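# Three arms carry a ball between stands by roped ring

## Task

Transfer the ball from the stand it sits on to the second stand, which stands in the gap between the benches where no gripper can reach. Under the ball, resting on its stand's collar, is a ring; a rope leads from this ring to a metal block on the bench of each of the three arms. At the end the ring must rest on the second stand's collar with the ball on it. A tipped or jerked ring lets the ball roll off. If the ball or ring ever drops more than slightly below the collar of the lower stand, even while dangling from the ropes, the task fails. Arm bases (scene frame, metres; heading in degrees counter-clockwise from +x): arm1 x=-0.18 y=+1.40 z=+1.02 facing -89; arm2 x=-1.19 y=-0.74 z=+0.97 facing +32; arm3 x=+1.21 y=-0.72 z=+0.99 facing +149. Finish by opening the grippers and moving the arms away; the result must hold without any robot supporting it.

## Robot and tools

Setup. Three identical i2rt Big YAM arms, arm1, arm2 and arm3, each with six joints, a two-finger gripper and a wrist camera. Each has its own bench with a metal block tied by rope to the ring beneath the ball, so the likely method is for the arms to grab their blocks and pull or lift the ropes together, keeping the ring level and under tension so it travels across the gap to the other stand's collar without sagging, tipping or snapping. Two room cameras, cam_low and cam_top, are fixed; the wrist cameras are arm1_cam_wrist, arm2_cam_wrist, arm3_cam_wrist. A loose object may occasionally get a brief shove.

Frame. All positions use one scene frame: origin on the floor, +z up, metres. The base positions and headings in the task are in this frame. The hand point is midway between the fingertips; the hand's z axis runs along the fingers and the fingers close along its y axis. A hand can reach roughly 1.0 m from its joint 1 axis.

execute_actions. Argument actions is a list holding zero or one action. An action is an object keyed by arm name ("arm1", "arm2", "arm3"); each arm entry has a "joints" object of absolute targets (not offsets) by joint name. Every arm is listed separately, and each joint is its own named number. Ranges: joint1_rad -2.879 to 2.879 rad (base yaw, positive counter-clockwise seen from above, 0 points along the base's facing); joint2_rad 0 to 3.141 (shoulder, 0 means upper arm back and about level, increasing lifts it up then forward); joint3_rad 0 to 3.019 (elbow, 0 is fully folded, increasing opens it); joint4_rad -1.692 to 1.57 (hand pitch, positive tips fingers up); joint5_rad -1.57 to 1.57 (hand sideways swing, positive toward the arm's right); joint6_rad -2.094 to 2.094 (hand roll, positive clockwise seen from behind); gripper_m 0 to 0.093 metres of fingertip gap. Completion tolerances: ±0.045, ±0.14, ±0.09, ±0.055, ±0.03, ±0.035 rad, gripper ±0.003 m. All listed motions start together but finish at their own pace, so the hand can swing wide between postures; no action may exceed 15 s. Omitted joints or arms may keep driving to old targets. Unknown keys or out-of-range numbers cause the whole call to be rejected with nothing moving. cameras is an optional list of camera names or "all" (default all, [] for none). The reply gives each robot's state and one image per requested camera, in the order the pictures line states. An empty actions list just reports.

wait: seconds from 0 to 10; commands nothing, returns state and images. zoom_image: camera plus region [x0, y0, x1, y1] in pixels of that camera's latest full image, top-left origin, at most 504 by 504. finished_scene: scene number 1 or 2; final and irreversible, and it reports success.

Result lines. joint_status tells how each commanded motion ended. off_target: stopped short and maybe still pushing. contact_stop or time_out: the joint now holds where it stopped, though after time_out it can keep a target within 0.375, 0.375, 0.113, 0.225, 0.075, 0.3 rad (joints 1 to 6) of its position and keep pushing, listed under on_its_own. To relieve that push, command the joint its reported position. "joint command not followed", usually with a cause line, means a safety check blocked that arm's joint targets (its gripper command still runs); those joints show not_followed and the arm may retry them with later actions. on_its_own lists what this call did not command; "held at" is the held target, not the actual position. Joint torques are raw drive outputs with per-unit offset, scale and noise, nonzero even in free air. Very small target changes may not move a joint; joints holding a load slowly sink.

Hazards. The arms never stop on contact and can press hard. A hard squeeze between two arms fails the run; hard hits can too, and the anti-collision check may act late and ignores fingers, gripper housings and wrist cameras. Arms do not wait for each other. Sustained pushing or holding heats motors: MOTOR HOT from 85 °C; at 100 °C an OVER-TEMPERATURE FAULT drops that arm and its gripper until cooled, joints reading limit_stop_at_motor_heat (resend the target). Heat partly carries into the next scene. Do not push anything off the work area or onto the floor. The simulation runs while you compose replies, with the last command held.

Cameras. Calibration lines give OpenCV intrinsics K, distortion D and T_world_to_cam (scene frame to camera, metres); wrist cameras are fisheye 616x616, room cameras pinhole+radial 504x504. Room cameras may be off by up to about 2.3 degrees and 9 mm; wrist camera poses follow the reported joints and inherit their errors. Changed poses are listed in results.

Each tool is called after "Call:" by a JSON object that holds its "fn" and its "kwargs".

## Session

Call:
{"fn": "execute_actions", "kwargs": {"actions": []}}

Scene clock: 0.00 s.
Joint torques (N m, as the arm reports them, + toward a larger angle): no reading
arm1.joint_positions: joint1_rad=+0.782 joint2_rad=+0.538 joint3_rad=+1.573 joint4_rad=-1.481 joint5_rad=+0.187 joint6_rad=+0.591 gripper_m=+0.094
arm1.joint_status: not commanded
arm1.hand: x=-0.0906 y=+1.2730 z=+1.6281 quat_wxyz=(-0.517, -0.570, -0.626, +0.126) (m; scene frame)
arm2.joint_positions: joint1_rad=+0.697 joint2_rad=+0.580 joint3_rad=+1.398 joint4_rad=-1.253 joint5_rad=-0.133 joint6_rad=+0.117 gripper_m=+0.094
arm2.joint_status: not commanded
arm2.hand: x=-1.1412 y=-0.5334 z=+1.5412 quat_wxyz=(-0.386, +0.480, -0.686, -0.388) (m; scene frame)
arm3.joint_positions: joint1_rad=-0.700 joint2_rad=+0.570 joint3_rad=+1.374 joint4_rad=-1.150 joint5_rad=+0.013 joint6_rad=+0.696 gripper_m=+0.095
arm3.joint_status: not commanded
arm3.hand: x=+1.1283 y=-0.4912 z=+1.5686 quat_wxyz=(-0.158, +0.464, -0.676, -0.551) (m; scene frame)
pictures: arm1_cam_wrist, arm2_cam_wrist, arm3_cam_wrist, cam_low, cam_top
Images, in order (width x height): arm1_cam_wrist 616x616, arm2_cam_wrist 616x616, arm3_cam_wrist 616x616, cam_low 504x504, cam_top 504x504.

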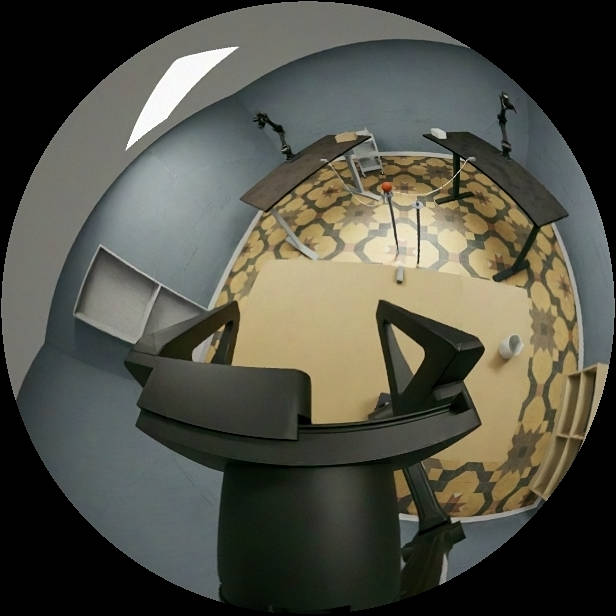

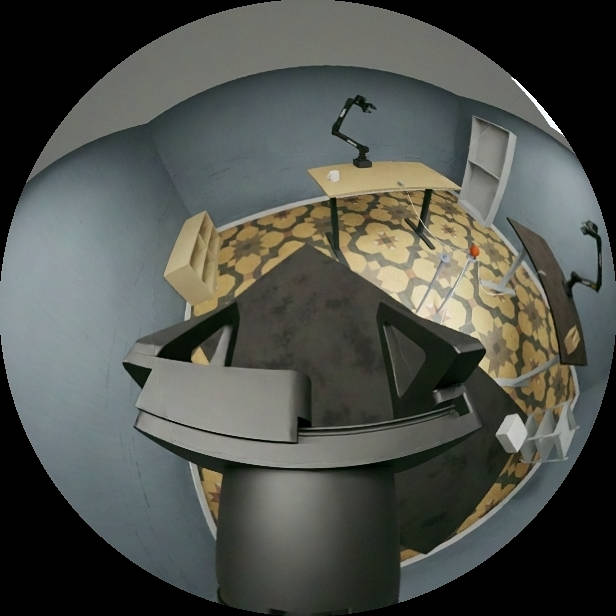

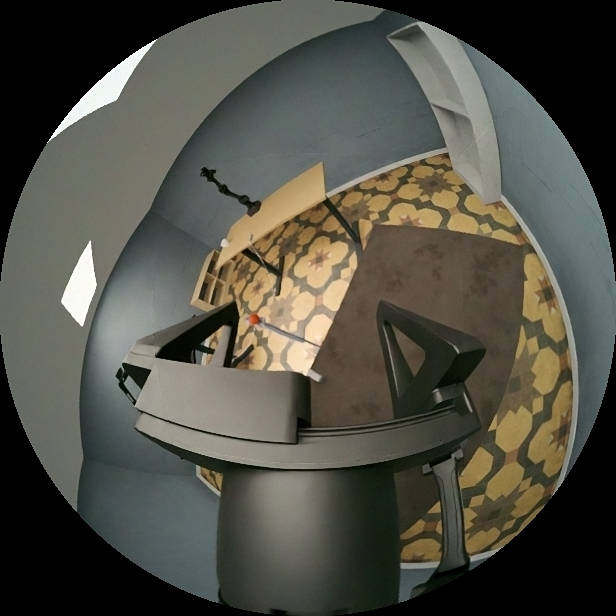

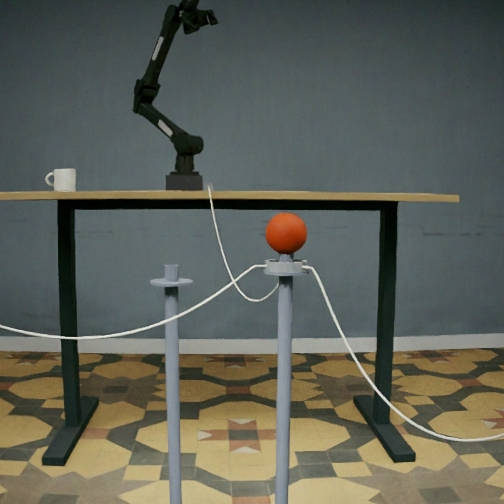

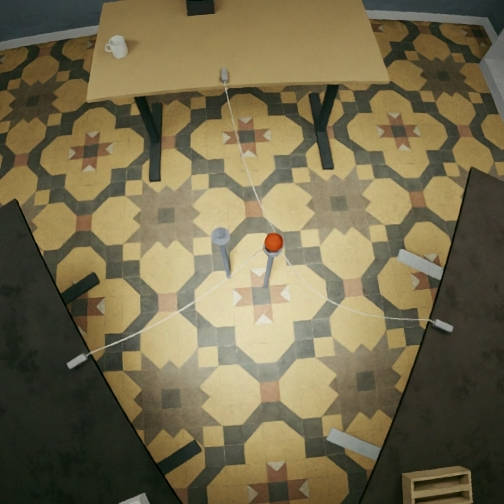

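Call:
{"fn": "zoom_image", "kwargs": {"camera": "cam_low", "region": [130,170,340,320]}}

Call:
{"fn": "zoom_image", "kwargs": {"camera": "cam_top", "region": [380,290,500,370]}}

Call:
{"fn": "execute_actions", "kwargs": {"actions": [{"arm1":{"joints":{"joint1_rad":0.1,"joint2_rad":1.5,"joint3_rad":1.2,"joint4_rad":-1.2,"joint5_rad":0,"joint6_rad":0}},"arm2":{"joints":{"joint1_rad":0,"joint2_rad":1.7,"joint3_rad":1.5,"joint4_rad":-1.3,"joint5_rad":0,"joint6_rad":0}},"arm3":{"joints":{"joint1_rad":0,"joint2_rad":1.3,"joint3_rad":1.3,"joint4_rad":-0.8,"joint5_rad":0,"joint6_rad":0}}}]}}

Region (130, 170, 340, 320) of cam_low's 504x504 image, scaled by 2.400, with more detail than that image has; it fills the top 360 rows of this view, and the rest is white.

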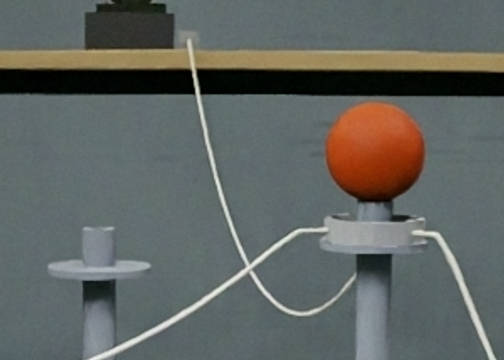

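Region (380, 290, 500, 370) of cam_top's 504x504 image, scaled by 4.200, with more detail than that image has.

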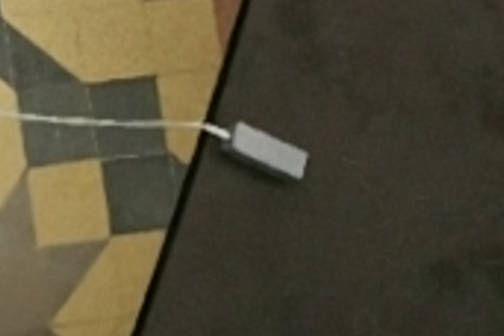

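Scene clock: 18.70 s.
Joint torques (N m, as the arm reports them, + toward a larger angle): arm1=[ -1.35 -13.32  10.07   1.34  -0.06  -0.16] | arm2=[  2.05 -15.24   9.03   0.72  -0.03  -0.07] | arm3=[ -1.31 -11.55  11.26   2.26  -0.15  -0.19]
arm1.joint_positions: joint1_rad=+0.094 joint2_rad=+1.494 joint3_rad=+1.182 joint4_rad=-1.212 joint5_rad=+0.000 joint6_rad=+0.012 gripper_m=+0.094
arm1.joint_status: all done
arm1.hand: x=-0.1273 y=+0.9681 z=+1.1700 quat_wxyz=(-0.012, -0.670, -0.742, +0.016) (m; scene frame)
arm2.joint_positions: joint1_rad=-0.006 joint2_rad=+1.699 joint3_rad=+1.491 joint4_rad=-1.284 joint5_rad=-0.001 joint6_rad=+0.011 gripper_m=+0.094
arm2.joint_status: all done
arm2.hand: x=-0.7367 y=-0.4709 z=+1.1463 quat_wxyz=(-0.041, +0.265, -0.963, -0.019) (m; scene frame)
arm3.joint_positions: joint1_rad=+0.009 joint2_rad=+1.320 joint3_rad=+1.282 joint4_rad=-0.819 joint5_rad=+0.002 joint6_rad=+0.009 gripper_m=+0.095
arm3.joint_status: all done
arm3.hand: x=+0.7407 y=-0.4456 z=+1.2977 quat_wxyz=(-0.090, +0.904, -0.248, -0.336) (m; scene frame)
pictures: arm1_cam_wrist, arm2_cam_wrist, arm3_cam_wrist, cam_low, cam_top
camera_calibration (this result's frames):
arm1_cam_wrist: T_world_to_cam=[[-0.994748, -0.102315, 0.00290635, -0.0297171], [-0.0839305, 0.831598, 0.548999, -1.4489], [-0.0585879, 0.545871, -0.835818, 0.565843], [0, 0, 0, 1]] pos_world=[-0.118017, 0.892988, 1.26847]
arm2_cam_wrist: T_world_to_cam=[[0.513087, -0.858182, -0.0162754, -0.00946432], [-0.735204, -0.449189, 0.507646, -1.33079], [-0.442964, -0.248501, -0.861412, 0.669709], [0, 0, 0, 1]] pos_world=[-0.676886, -0.439473, 1.25231]
arm3_cam_wrist: T_world_to_cam=[[0.501312, 0.865257, -0.00402301, 0.0187576], [0.861361, -0.499486, -0.0925789, -0.736073], [-0.082114, 0.0429457, -0.995697, 1.49561], [0, 0, 0, 1]] pos_world=[0.747432, -0.448118, 1.4211]
Images, in order (width x height): arm1_cam_wrist 616x616, arm2_cam_wrist 616x616, arm3_cam_wrist 616x616, cam_low 504x504, cam_top 504x504.

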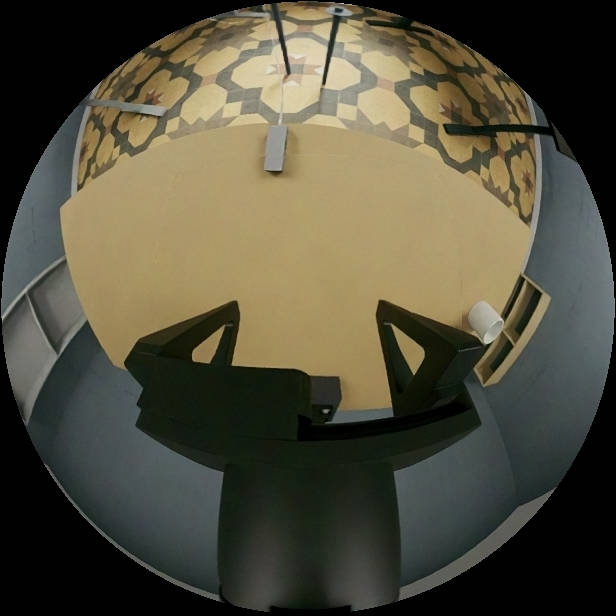

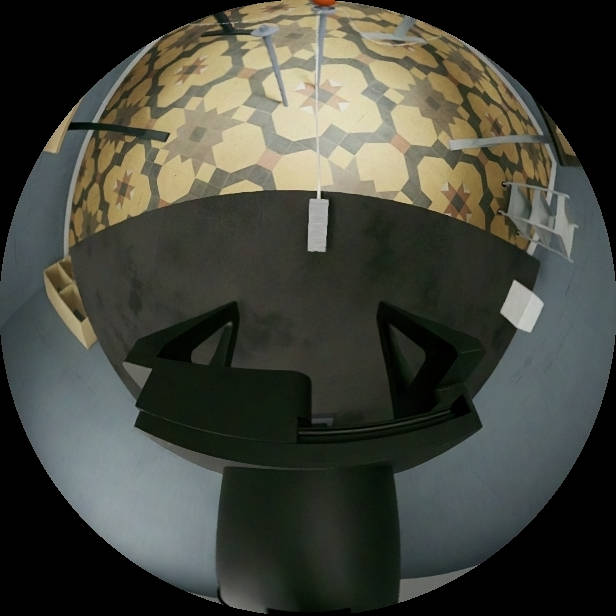

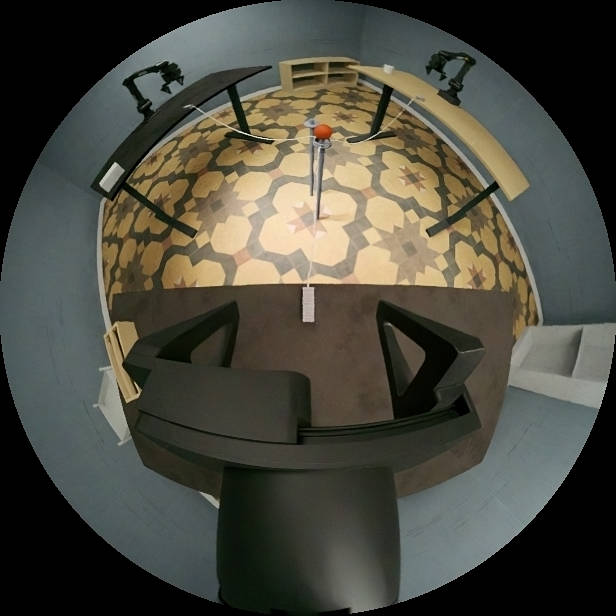

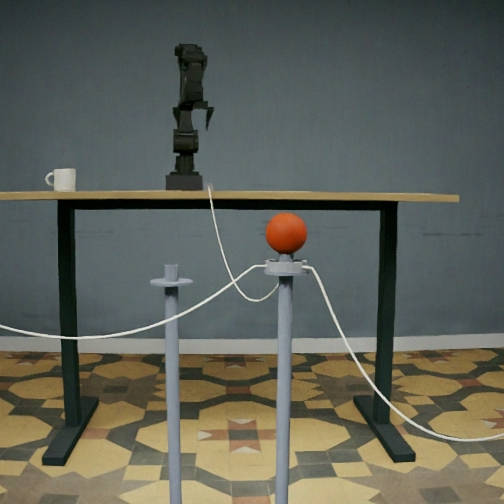

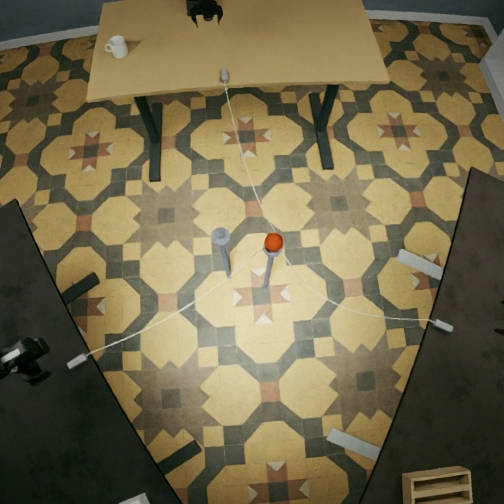

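Call:
{"fn": "execute_actions", "kwargs": {"actions": [{"arm1":{"joints":{"joint1_rad":0.15,"joint2_rad":1.955,"joint3_rad":1.535,"joint4_rad":-1.15}},"arm2":{"joints":{"joint1_rad":-0.03,"joint2_rad":1.915,"joint3_rad":1.48,"joint4_rad":-1.135}},"arm3":{"joints":{"joint1_rad":0.005,"joint2_rad":1.98,"joint3_rad":1.57,"joint4_rad":-1.16}}}]}}

Scene clock: 59.37 s.
Joint torques (N m, as the arm reports them, + toward a larger angle): arm1=[ -1.99 -22.48  11.9    0.98  -0.06  -0.15] | arm2=[  1.   -18.4    8.15   1.59  -0.01  -0.06] | arm3=[ -0.88 -19.82   9.82   0.1   -0.14  -0.17]
arm1.joint_positions: joint1_rad=+0.151 joint2_rad=+1.972 joint3_rad=+1.484 joint4_rad=-1.159 joint5_rad=+0.000 joint6_rad=+0.011 gripper_m=+0.094
arm1.joint_status: all done
arm1.hand: x=-0.0843 y=+0.8588 z=+1.0468 quat_wxyz=(+0.035, -0.648, -0.761, -0.024) (m; scene frame)
arm2.joint_positions: joint1_rad=-0.026 joint2_rad=+1.932 joint3_rad=+1.470 joint4_rad=-1.149 joint5_rad=-0.001 joint6_rad=+0.011 gripper_m=+0.094
arm2.joint_status: all done
arm2.hand: x=-0.7131 y=-0.4674 z=+1.0174 quat_wxyz=(+0.016, +0.257, -0.966, -0.002) (m; scene frame)
arm3.joint_positions: joint1_rad=+0.009 joint2_rad=+2.007 joint3_rad=+1.543 joint4_rad=-1.150 joint5_rad=+0.002 joint6_rad=+0.008 gripper_m=+0.095
arm3.joint_status: all done
arm3.hand: x=+0.7088 y=-0.4274 z=+1.0123 quat_wxyz=(+0.005, +0.964, -0.264, +0.023) (m; scene frame)
pictures: arm1_cam_wrist, arm2_cam_wrist, arm3_cam_wrist, cam_low, cam_top
camera_calibration (this result's frames):
arm1_cam_wrist: T_world_to_cam=[[-0.987291, -0.158873, 0.00386492, 0.050512], [-0.118586, 0.752688, 0.647609, -1.32507], [-0.105797, 0.638921, -0.761963, 0.363817], [0, 0, 0, 1]] pos_world=[-0.0687735, 0.772937, 1.13515]
arm2_cam_wrist: T_world_to_cam=[[0.495947, -0.86822, -0.0152147, -0.0386844], [-0.685533, -0.402226, 0.606843, -1.29], [-0.532993, -0.290532, -0.794676, 0.41822], [0, 0, 0, 1]] pos_world=[-0.642244, -0.430952, 1.11459]
arm3_cam_wrist: T_world_to_cam=[[0.503024, 0.864265, -0.00360439, 0.0157652], [0.681482, -0.394067, 0.616679, -1.27134], [0.531554, -0.312661, -0.787206, 0.410011], [0, 0, 0, 1]] pos_world=[0.640525, -0.386426, 1.10683]
Images, in order (width x height): arm1_cam_wrist 616x616, arm2_cam_wrist 616x616, arm3_cam_wrist 616x616, cam_low 504x504, cam_top 504x504.

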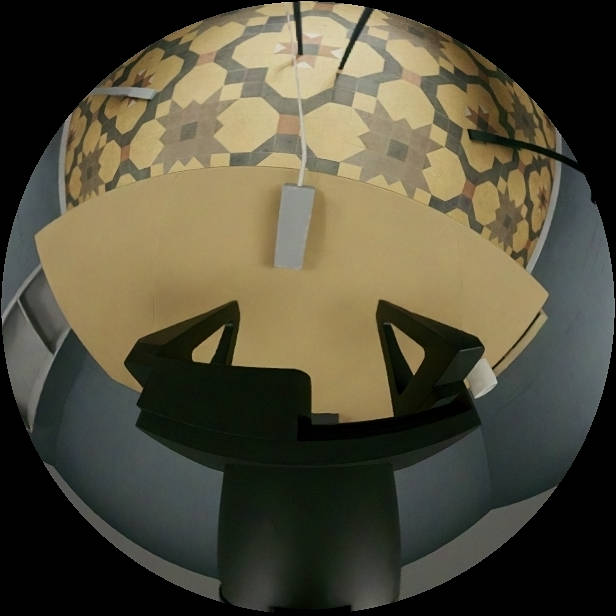

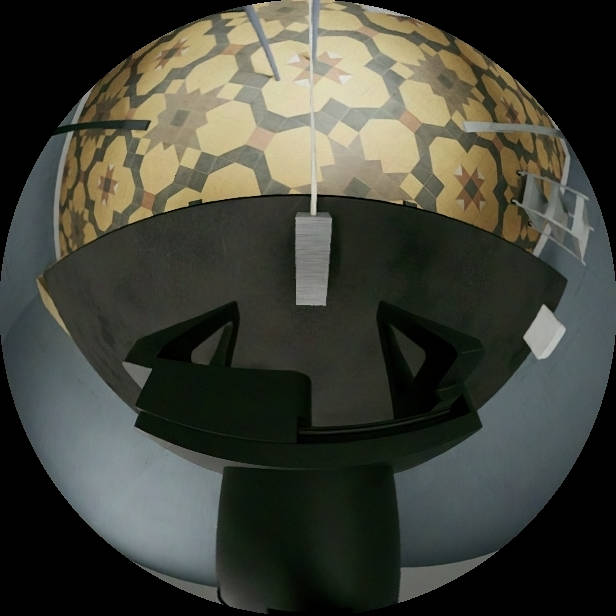

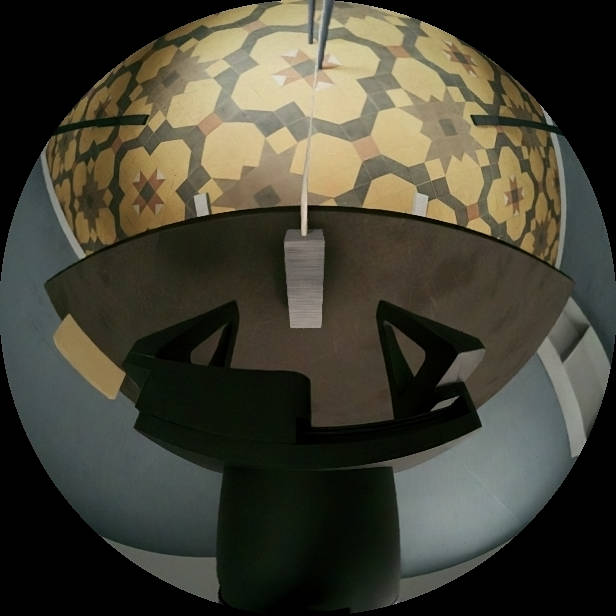

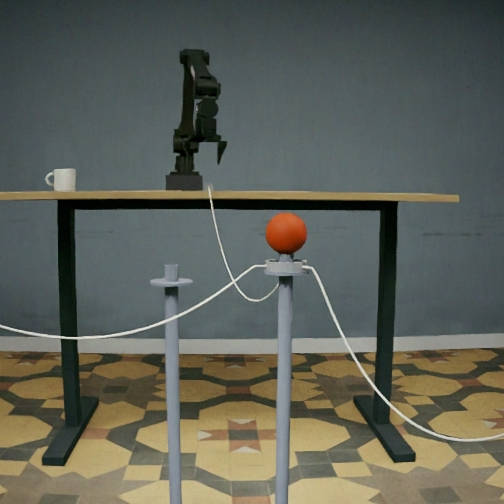

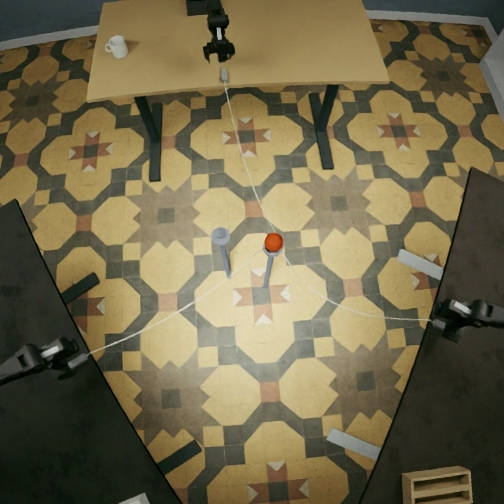

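Call:
{"fn": "execute_actions", "kwargs": {"actions": [{"arm1":{"joints":{"joint1_rad":0.175,"joint2_rad":2.084,"joint3_rad":1.53,"joint4_rad":-0.94}},"arm2":{"joints":{"joint1_rad":-0.04,"joint2_rad":1.995,"joint3_rad":1.422,"joint4_rad":-0.96}},"arm3":{"joints":{"joint2_rad":2.032,"joint3_rad":1.533,"joint4_rad":-1.03}}}], "cameras": ["arm1_cam_wrist","arm2_cam_wrist","arm3_cam_wrist","cam_low"]}}

Scene clock: 82.10 s.
Joint torques (N m, as the arm reports them, + toward a larger angle): arm1=[ -1.65 -23.09  10.73   1.44  -0.06  -0.15] | arm2=[  0.81 -16.59   7.11   1.89  -0.01  -0.06] | arm3=[ -1.03 -16.57   7.51   1.14  -0.13  -0.18]
arm1.joint_positions: joint1_rad=+0.171 joint2_rad=+2.097 joint3_rad=+1.488 joint4_rad=-0.957 joint5_rad=+0.000 joint6_rad=+0.011 gripper_m=+0.094
arm1.joint_status: all done
arm1.hand: x=-0.0676 y=+0.8276 z=+0.9776 quat_wxyz=(+0.004, -0.641, -0.768, +0.002) (m; scene frame)
arm2.joint_positions: joint1_rad=-0.033 joint2_rad=+1.981 joint3_rad=+1.425 joint4_rad=-0.977 joint5_rad=-0.001 joint6_rad=+0.011 gripper_m=+0.094
arm2.joint_status: all done
arm2.hand: x=-0.6961 y=-0.4612 z=+0.9760 quat_wxyz=(-0.021, +0.253, -0.967, -0.013) (m; scene frame)
arm3.joint_positions: joint1_rad=+0.009 joint2_rad=+2.014 joint3_rad=+1.539 joint4_rad=-1.045 joint5_rad=+0.002 joint6_rad=+0.008 gripper_m=+0.095
arm3.joint_status: all done
arm3.hand: x=+0.6886 y=-0.4157 z=+1.0067 quat_wxyz=(-0.007, +0.964, -0.264, -0.022) (m; scene frame)
pictures: arm1_cam_wrist, arm2_cam_wrist, arm3_cam_wrist, cam_low
camera_calibration (this result's frames):
arm1_cam_wrist: T_world_to_cam=[[-0.983889, -0.17876, 0.00273779, 0.0800528], [-0.143568, 0.799133, 0.583759, -1.23248], [-0.106541, 0.573961, -0.811923, 0.435358], [0, 0, 0, 1]] pos_world=[-0.0517983, 0.749348, 1.07273]
arm2_cam_wrist: T_world_to_cam=[[0.490514, -0.871285, -0.0160897, -0.0466402], [-0.727067, -0.419362, 0.543608, -1.22586], [-0.480385, -0.254949, -0.839185, 0.492685], [0, 0, 0, 1]] pos_world=[-0.631726, -0.429106, 1.07909]
arm3_cam_wrist: T_world_to_cam=[[0.502795, 0.864398, -0.00371804, 0.0161078], [0.728258, -0.421282, 0.540521, -1.21634], [0.465659, -0.274479, -0.841322, 0.535721], [0, 0, 0, 1]] pos_world=[0.628243, -0.379299, 1.10823]
Images, in order (width x height): arm1_cam_wrist 616x616, arm2_cam_wrist 616x616, arm3_cam_wrist 616x616, cam_low 504x504.

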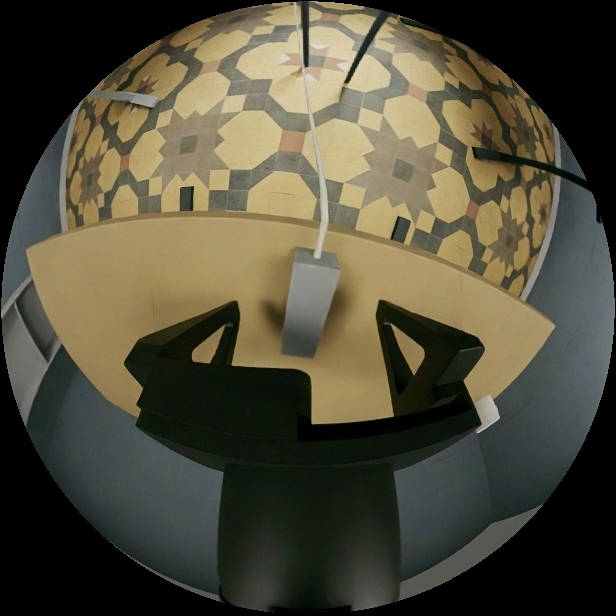

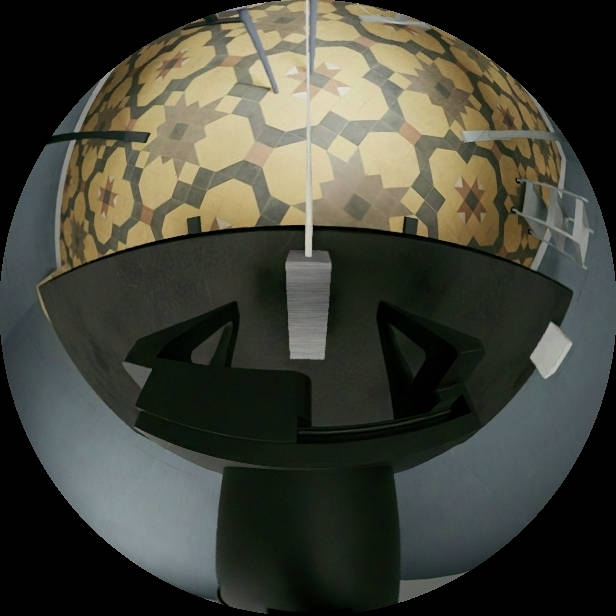

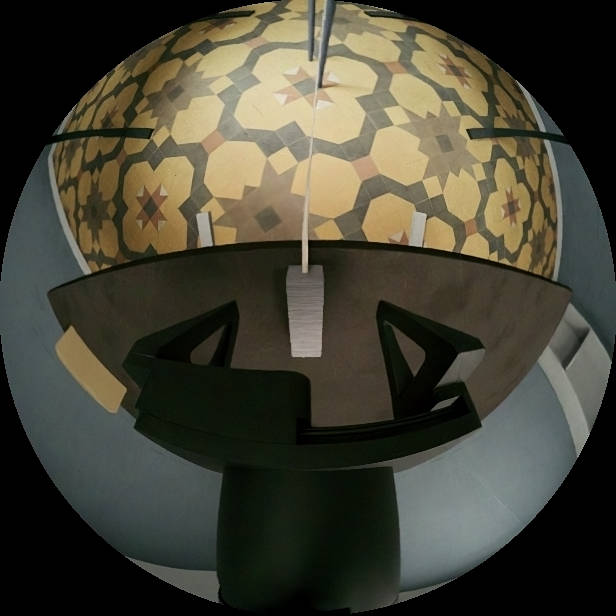

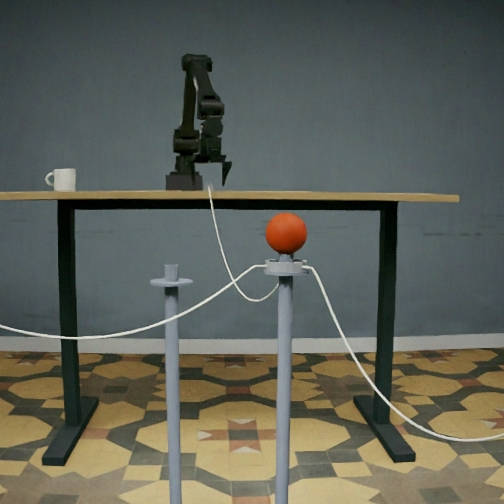

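Call:
{"fn": "execute_actions", "kwargs": {"actions": [{"arm1":{"joints":{"joint2_rad":2.115,"joint4_rad":-0.91,"joint6_rad":0.22}},"arm2":{"joints":{"joint2_rad":2.01,"joint3_rad":1.35,"joint4_rad":-0.91}},"arm3":{"joints":{"joint2_rad":2.05,"joint3_rad":1.44,"joint4_rad":-0.97}}}], "cameras": ["arm1_cam_wrist","arm2_cam_wrist","arm3_cam_wrist","cam_low"]}}

Scene clock: 91.97 s.
Joint torques (N m, as the arm reports them, + toward a larger angle): arm1=[ -1.53 -20.51  10.8    1.55  -0.04   0.04] | arm2=[  0.75 -15.06   6.02   1.7   -0.08  -0.04] | arm3=[ -0.98 -15.62   6.75   0.99  -0.18  -0.17]
arm1.joint_positions: joint1_rad=+0.171 joint2_rad=+2.099 joint3_rad=+1.488 joint4_rad=-0.928 joint5_rad=+0.000 joint6_rad=+0.208 gripper_m=+0.094
arm1.joint_status: all done
arm1.hand: x=-0.0663 y=+0.8209 z=+0.9766 quat_wxyz=(-0.008, -0.713, -0.701, +0.009) (m; scene frame)
arm2.joint_positions: joint1_rad=-0.033 joint2_rad=+1.982 joint3_rad=+1.361 joint4_rad=-0.924 joint5_rad=+0.001 joint6_rad=+0.008 gripper_m=+0.094
arm2.joint_status: all done
arm2.hand: x=-0.7098 y=-0.4691 z=+0.9555 quat_wxyz=(-0.016, +0.255, -0.967, -0.011) (m; scene frame)
arm3.joint_positions: joint1_rad=+0.010 joint2_rad=+2.027 joint3_rad=+1.447 joint4_rad=-0.981 joint5_rad=+0.003 joint6_rad=+0.006 gripper_m=+0.095
arm3.joint_status: all done
arm3.hand: x=+0.7111 y=-0.4291 z=+0.9690 quat_wxyz=(-0.002, +0.965, -0.262, -0.003) (m; scene frame)
pictures: arm1_cam_wrist, arm2_cam_wrist, arm3_cam_wrist, cam_low
camera_calibration (this result's frames):
arm1_cam_wrist: T_world_to_cam=[[-0.999867, 0.0161618, -0.00229861, -0.0760257], [0.0120921, 0.827853, 0.560815, -1.21722], [0.0109667, 0.560712, -0.827938, 0.472808], [0, 0, 0, 1]] pos_world=[-0.0664819, 0.743801, 1.07392]
arm2_cam_wrist: T_world_to_cam=[[0.49277, -0.870041, -0.0143572, -0.0466108], [-0.721314, -0.417652, 0.552515, -1.23156], [-0.486708, -0.261907, -0.833379, 0.453541], [0, 0, 0, 1]] pos_world=[-0.644629, -0.43613, 1.05776]
arm3_cam_wrist: T_world_to_cam=[[0.49993, 0.866061, -0.0028956, 0.0182301], [0.709953, -0.407898, 0.574095, -1.23177], [0.49602, -0.289063, -0.818783, 0.440122], [0, 0, 0, 1]] pos_world=[0.647077, -0.391003, 1.06757]
Images, in order (width x height): arm1_cam_wrist 616x616, arm2_cam_wrist 616x616, arm3_cam_wrist 616x616, cam_low 504x504.

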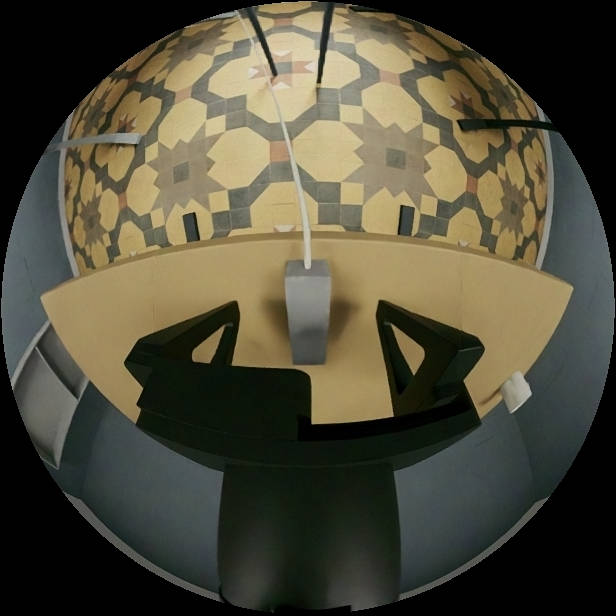

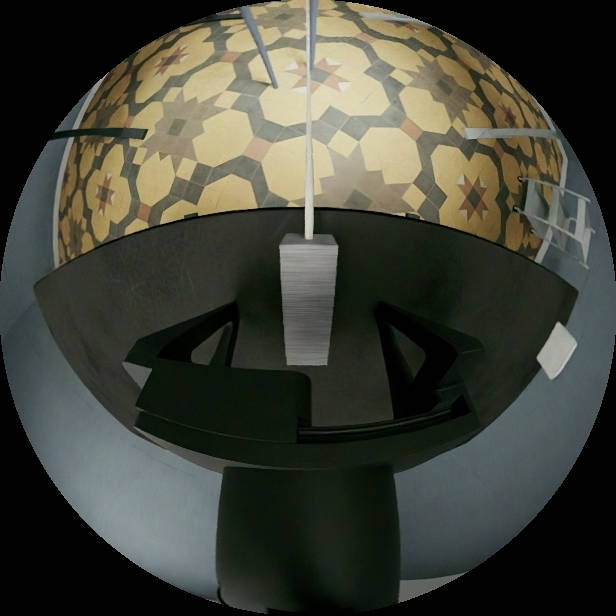

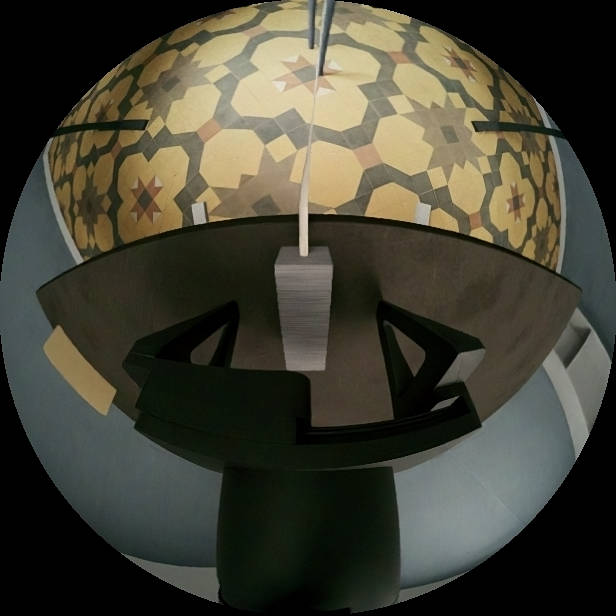

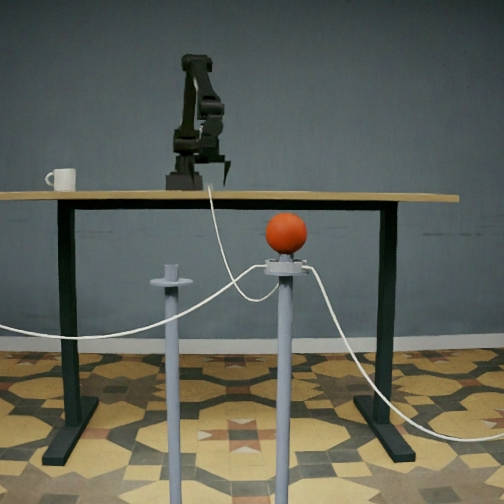

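Call:
{"fn": "execute_actions", "kwargs": {"actions": [{"arm1":{"joints":{"joint3_rad":1.44}},"arm2":{"joints":{"joint3_rad":1.335}},"arm3":{"joints":{"joint3_rad":1.428}}}], "cameras": []}}

Call:
{"fn": "execute_actions", "kwargs": {"actions": [{"arm1":{"joints":{"gripper_m":0}},"arm2":{"joints":{"gripper_m":0}},"arm3":{"joints":{"gripper_m":0}}}], "cameras": ["arm1_cam_wrist","arm2_cam_wrist","arm3_cam_wrist"]}}

Scene clock: 101.00 s.
Joint torques (N m, as the arm reports them, + toward a larger angle): arm1=[ -1.54 -20.34   7.04   1.24   0.01   0.03] | arm2=[  0.78 -15.17   5.09   1.58  -0.08  -0.02] | arm3=[ -1.06 -15.87   6.     0.91  -0.18  -0.15]
arm1.joint_positions: joint1_rad=+0.171 joint2_rad=+2.102 joint3_rad=+1.441 joint4_rad=-0.923 joint5_rad=-0.001 joint6_rad=+0.211 gripper_m=+0.094
arm1.joint_status: all done
arm1.hand: x=-0.0703 y=+0.8420 z=+0.9606 quat_wxyz=(+0.010, -0.714, -0.700, -0.003) (m; scene frame)
arm2.joint_positions: joint1_rad=-0.033 joint2_rad=+1.982 joint3_rad=+1.358 joint4_rad=-0.922 joint5_rad=+0.001 joint6_rad=+0.008 gripper_m=+0.094
arm2.joint_status: all done
arm2.hand: x=-0.7106 y=-0.4696 z=+0.9545 quat_wxyz=(-0.016, +0.255, -0.967, -0.010) (m; scene frame)
arm3.joint_positions: joint1_rad=+0.010 joint2_rad=+2.027 joint3_rad=+1.446 joint4_rad=-0.980 joint5_rad=+0.003 joint6_rad=+0.005 gripper_m=+0.095
arm3.joint_status: all done
arm3.hand: x=+0.7116 y=-0.4294 z=+0.9685 quat_wxyz=(-0.002, +0.965, -0.262, -0.002) (m; scene frame)
pictures: none
No camera images: the call's "cameras" was empty. Leave "cameras" out to get every camera's image.

Scene clock: 101.73 s.
Joint torques (N m, as the arm reports them, + toward a larger angle): arm1=[ -1.46 -20.31   7.02   1.26   0.02   0.03] | arm2=[  0.85 -15.01   5.11   1.51  -0.12  -0.04] | arm3=[ -1.25 -15.77   6.05   0.85  -0.19  -0.14]
arm1.joint_positions: joint1_rad=+0.171 joint2_rad=+2.102 joint3_rad=+1.441 joint4_rad=-0.923 joint5_rad=-0.001 joint6_rad=+0.211 gripper_m=+0.024
arm1.joint_status: gripper_m off_target (ended at +0.024, target +0.000)
arm1.hand: x=-0.0703 y=+0.8420 z=+0.9606 quat_wxyz=(+0.010, -0.714, -0.700, -0.003) (m; scene frame)
arm2.joint_positions: joint1_rad=-0.035 joint2_rad=+1.981 joint3_rad=+1.358 joint4_rad=-0.919 joint5_rad=+0.002 joint6_rad=+0.007 gripper_m=+0.025
arm2.joint_status: gripper_m off_target (ended at +0.025, target +0.000)
arm2.hand: x=-0.7095 y=-0.4703 z=+0.9546 quat_wxyz=(-0.017, +0.254, -0.967, -0.010) (m; scene frame)
arm3.joint_positions: joint1_rad=+0.009 joint2_rad=+2.027 joint3_rad=+1.446 joint4_rad=-0.979 joint5_rad=+0.003 joint6_rad=+0.005 gripper_m=+0.025
arm3.joint_status: gripper_m off_target (ended at +0.025, target +0.000)
arm3.hand: x=+0.7115 y=-0.4289 z=+0.9685 quat_wxyz=(-0.002, +0.965, -0.262, -0.003) (m; scene frame)
pictures: arm1_cam_wrist, arm2_cam_wrist, arm3_cam_wrist
camera_calibration (this result's frames):
arm1_cam_wrist: T_world_to_cam=[[-0.999778, 0.0202275, 0.00585221, -0.0916526], [0.0197244, 0.802314, 0.596577, -1.23802], [0.00737193, 0.59656, -0.802535, 0.393008], [0, 0, 0, 1]] pos_world=[-0.0701102, 0.760685, 1.05451]
arm2_cam_wrist: T_world_to_cam=[[0.491745, -0.870639, -0.0132189, -0.0499589], [-0.723041, -0.416746, 0.55094, -1.23064], [-0.485178, -0.261364, -0.83444, 0.455007], [0, 0, 0, 1]] pos_world=[-0.644479, -0.437439, 1.05703]
arm3_cam_wrist: T_world_to_cam=[[0.50026, 0.865871, -0.00288959, 0.0174714], [0.709985, -0.408281, 0.573784, -1.23157], [0.495643, -0.289093, -0.819001, 0.44006], [0, 0, 0, 1]] pos_world=[0.64754, -0.390735, 1.06711]
Images, in order (width x height): arm1_cam_wrist 616x616, arm2_cam_wrist 616x616, arm3_cam_wrist 616x616.

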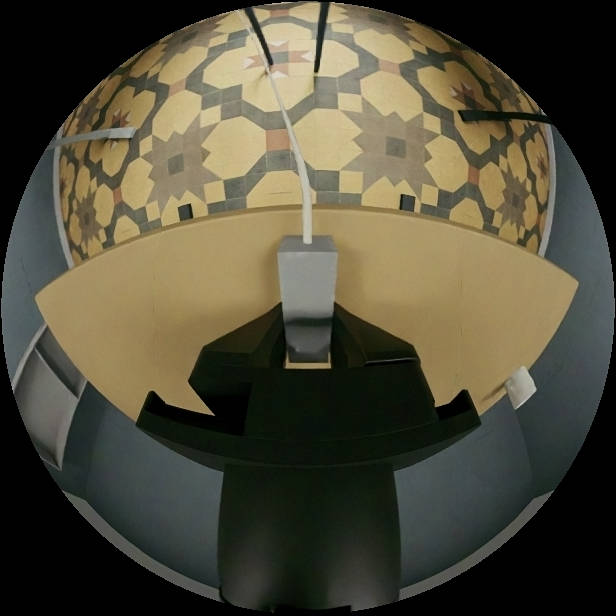

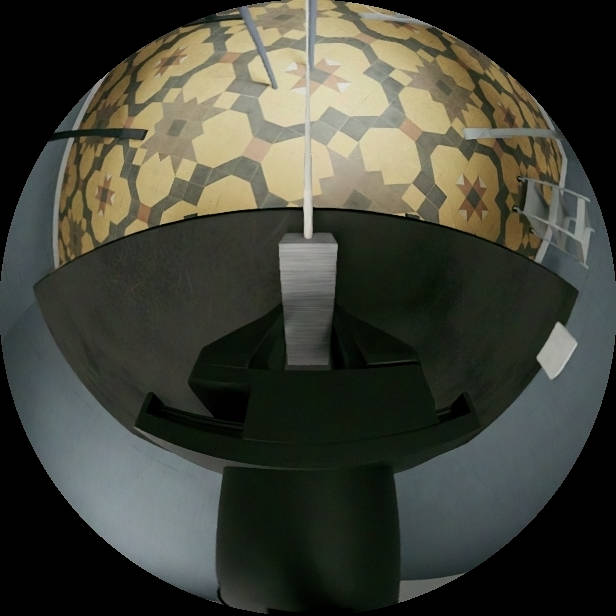

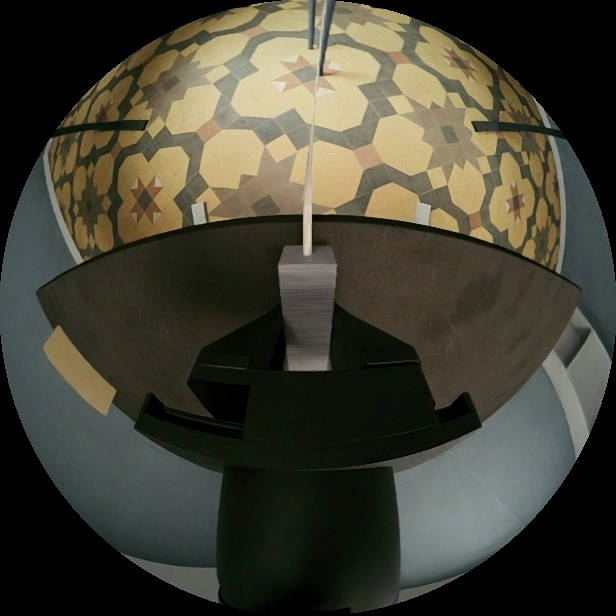

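Call:
{"fn": "execute_actions", "kwargs": {"actions": [{"arm1":{"joints":{"joint1_rad":0.25,"joint2_rad":1.875,"joint3_rad":1.67,"joint4_rad":-1.33}},"arm2":{"joints":{"joint2_rad":1.875,"joint3_rad":1.65,"joint4_rad":-1.33}},"arm3":{"joints":{"joint2_rad":1.875,"joint3_rad":1.65,"joint4_rad":-1.33}}}], "cameras": ["cam_low","cam_top"]}}

Scene clock: 133.60 s.
Joint torques (N m, as the arm reports them, + toward a larger angle): arm1=[ -2.5  -20.75  10.93   0.11  -0.05   0.03] | arm2=[  0.9  -16.07  10.77   0.5   -0.1   -0.01] | arm3=[ -0.91 -15.89  11.55   0.14  -0.19  -0.13]
arm1.joint_positions: joint1_rad=+0.257 joint2_rad=+1.877 joint3_rad=+1.644 joint4_rad=-1.315 joint5_rad=+0.000 joint6_rad=+0.211 gripper_m=+0.024
arm1.joint_status: all done
arm1.hand: x=-0.0195 y=+0.8449 z=+1.1544 quat_wxyz=(-0.004, -0.684, -0.730, +0.006) (m; scene frame)
arm2.joint_positions: joint1_rad=-0.035 joint2_rad=+1.863 joint3_rad=+1.617 joint4_rad=-1.315 joint5_rad=+0.002 joint6_rad=+0.007 gripper_m=+0.025
arm2.joint_status: all done
arm2.hand: x=-0.6956 y=-0.4646 z=+1.1073 quat_wxyz=(-0.008, +0.254, -0.967, -0.008) (m; scene frame)
arm3.joint_positions: joint1_rad=+0.009 joint2_rad=+1.870 joint3_rad=+1.610 joint4_rad=-1.317 joint5_rad=+0.003 joint6_rad=+0.005 gripper_m=+0.025
arm3.joint_status: all done
arm3.hand: x=+0.7160 y=-0.4313 z=+1.1121 quat_wxyz=(+0.000, +0.965, -0.262, +0.005) (m; scene frame)
pictures: cam_low, cam_top
Images, in order (width x height): cam_low 504x504, cam_top 504x504.

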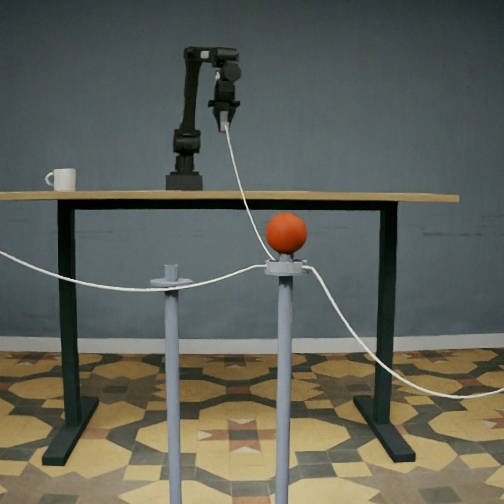

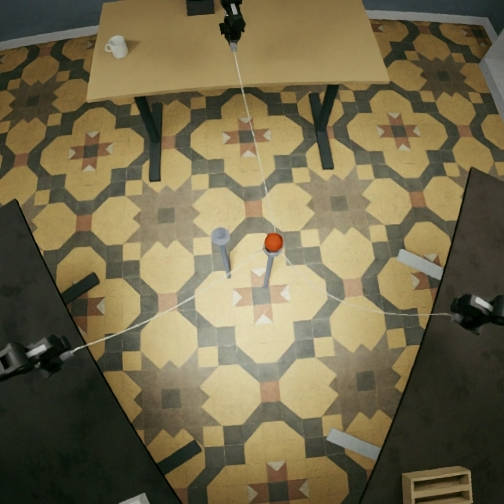

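Call:
{"fn": "execute_actions", "kwargs": {"actions": [{"arm1":{"joints":{"joint1_rad":0.3,"joint2_rad":1.857,"joint3_rad":1.82,"joint4_rad":-1.52}},"arm2":{"joints":{"joint2_rad":1.857,"joint3_rad":1.82,"joint4_rad":-1.52}},"arm3":{"joints":{"joint2_rad":1.53,"joint3_rad":1.45,"joint4_rad":-1.47}}}]}}

Scene clock: 151.50 s.
Joint torques (N m, as the arm reports them, + toward a larger angle): arm1=[ -2.05 -22.78  13.13  -0.02  -0.05   0.03] | arm2=[  1.27 -17.39  11.51   0.33  -0.12  -0.01] | arm3=[ -0.76 -11.81   9.9    0.27  -0.16  -0.16]
arm1.joint_positions: joint1_rad=+0.303 joint2_rad=+1.877 joint3_rad=+1.766 joint4_rad=-1.505 joint5_rad=+0.000 joint6_rad=+0.211 gripper_m=+0.024
arm1.joint_status: all done
arm1.hand: x=+0.0037 y=+0.8607 z=+1.2007 quat_wxyz=(+0.026, -0.666, -0.745, -0.011) (m; scene frame)
arm2.joint_positions: joint1_rad=-0.035 joint2_rad=+1.862 joint3_rad=+1.780 joint4_rad=-1.505 joint5_rad=+0.002 joint6_rad=+0.007 gripper_m=+0.025
arm2.joint_status: all done
arm2.hand: x=-0.6927 y=-0.4638 z=+1.1692 quat_wxyz=(+0.004, +0.254, -0.967, -0.004) (m; scene frame)
arm3.joint_positions: joint1_rad=+0.009 joint2_rad=+1.526 joint3_rad=+1.436 joint4_rad=-1.461 joint5_rad=+0.003 joint6_rad=+0.005 gripper_m=+0.025
arm3.joint_status: all done
arm3.hand: x=+0.8089 y=-0.4851 z=+1.2160 quat_wxyz=(-0.003, +0.965, -0.262, -0.007) (m; scene frame)
pictures: arm1_cam_wrist, arm2_cam_wrist, arm3_cam_wrist, cam_low, cam_top
camera_calibration (this result's frames):
arm1_cam_wrist: T_world_to_cam=[[-0.9937, -0.111281, 0.0132579, 0.0848302], [-0.0788511, 0.77832, 0.622897, -1.40827], [-0.0796358, 0.617927, -0.782192, 0.531427], [0, 0, 0, 1]] pos_world=[0.0155731, 0.777138, 1.29176]
arm2_cam_wrist: T_world_to_cam=[[0.491726, -0.870654, -0.0129057, -0.0500692], [-0.700774, -0.404492, 0.587624, -1.35583], [-0.516837, -0.279906, -0.809032, 0.583682], [0, 0, 0, 1]] pos_world=[-0.623843, -0.42864, 1.26829]
arm3_cam_wrist: T_world_to_cam=[[0.500244, 0.86588, -0.00287257, 0.0181836], [0.714496, -0.410906, 0.566262, -1.46146], [0.489134, -0.285321, -0.82422, 0.591629], [0, 0, 0, 1]] pos_world=[0.745726, -0.447464, 1.31526]
Images, in order (width x height): arm1_cam_wrist 616x616, arm2_cam_wrist 616x616, arm3_cam_wrist 616x616, cam_low 504x504, cam_top 504x504.

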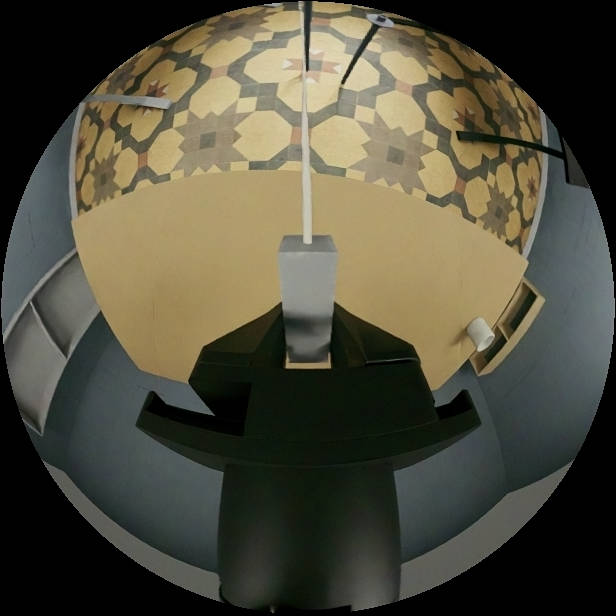

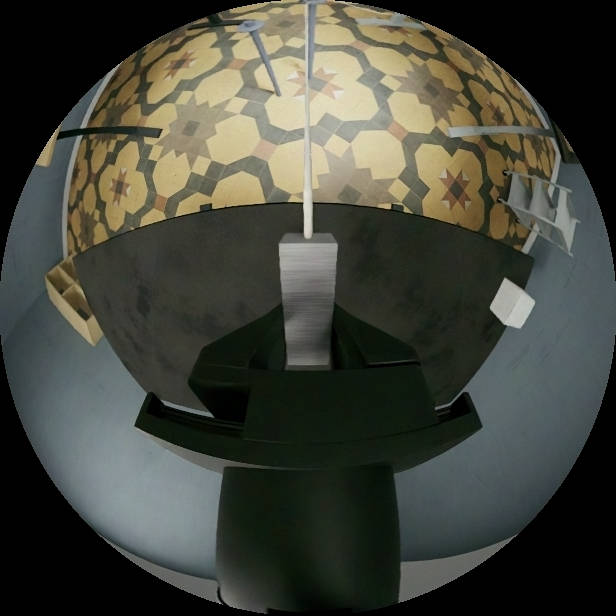

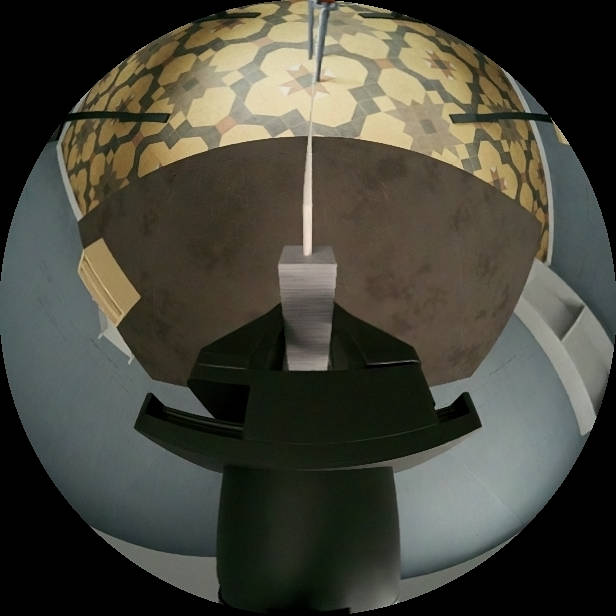

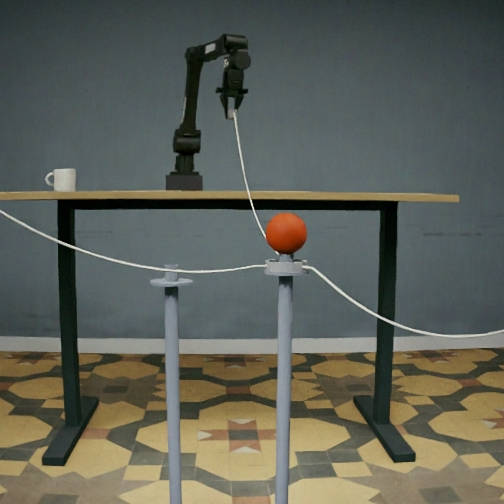

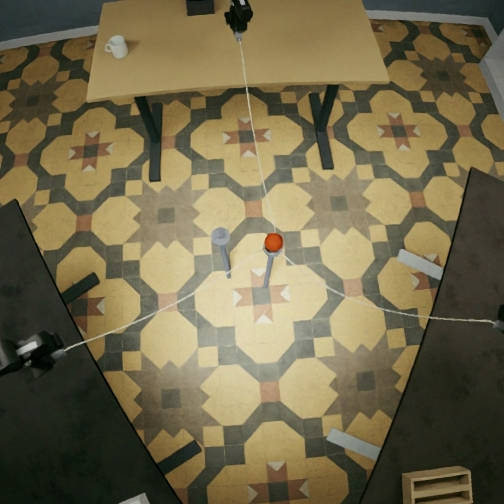

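Call:
{"fn": "execute_actions", "kwargs": {"actions": [{"arm1":{"joints":{"joint2_rad":1.78,"joint3_rad":1.87,"joint4_rad":-1.6}},"arm2":{"joints":{"joint2_rad":1.78,"joint3_rad":1.88,"joint4_rad":-1.62}},"arm3":{"joints":{"joint2_rad":1.25,"joint3_rad":1.35,"joint4_rad":-1.64}}}], "cameras": ["cam_low","cam_top"]}}

Scene clock: 161.00 s.
Joint torques (N m, as the arm reports them, + toward a larger angle): arm1=[ -2.09 -22.03  13.82   0.03  -0.04   0.03] | arm2=[  1.02 -18.09  12.39   0.44  -0.12  -0.03] | arm3=[-1.09 -7.82 10.45  0.23 -0.19 -0.14]
arm1.joint_positions: joint1_rad=+0.303 joint2_rad=+1.804 joint3_rad=+1.809 joint4_rad=-1.584 joint5_rad=+0.000 joint6_rad=+0.211 gripper_m=+0.024
arm1.joint_status: all done
arm1.hand: x=-0.0002 y=+0.8735 z=+1.2572 quat_wxyz=(+0.009, -0.667, -0.745, -0.002) (m; scene frame)
arm2.joint_positions: joint1_rad=-0.035 joint2_rad=+1.792 joint3_rad=+1.831 joint4_rad=-1.604 joint5_rad=+0.002 joint6_rad=+0.007 gripper_m=+0.025
arm2.joint_status: all done
arm2.hand: x=-0.7085 y=-0.4737 z=+1.2268 quat_wxyz=(-0.006, +0.254, -0.967, -0.007) (m; scene frame)
arm3.joint_positions: joint1_rad=+0.009 joint2_rad=+1.247 joint3_rad=+1.330 joint4_rad=-1.632 joint5_rad=+0.003 joint6_rad=+0.005 gripper_m=+0.025
arm3.joint_status: all done
arm3.hand: x=+0.9006 y=-0.5383 z=+1.2815 quat_wxyz=(-0.003, +0.965, -0.262, -0.008) (m; scene frame)
pictures: cam_low, cam_top
Images, in order (width x height): cam_low 504x504, cam_top 504x504.

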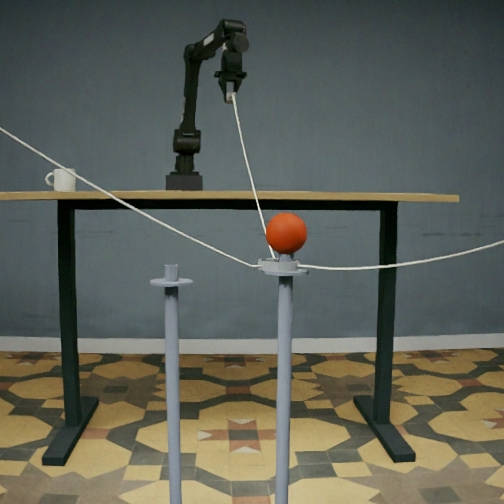

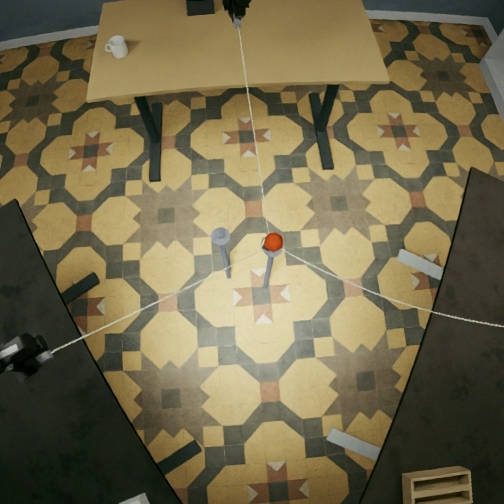

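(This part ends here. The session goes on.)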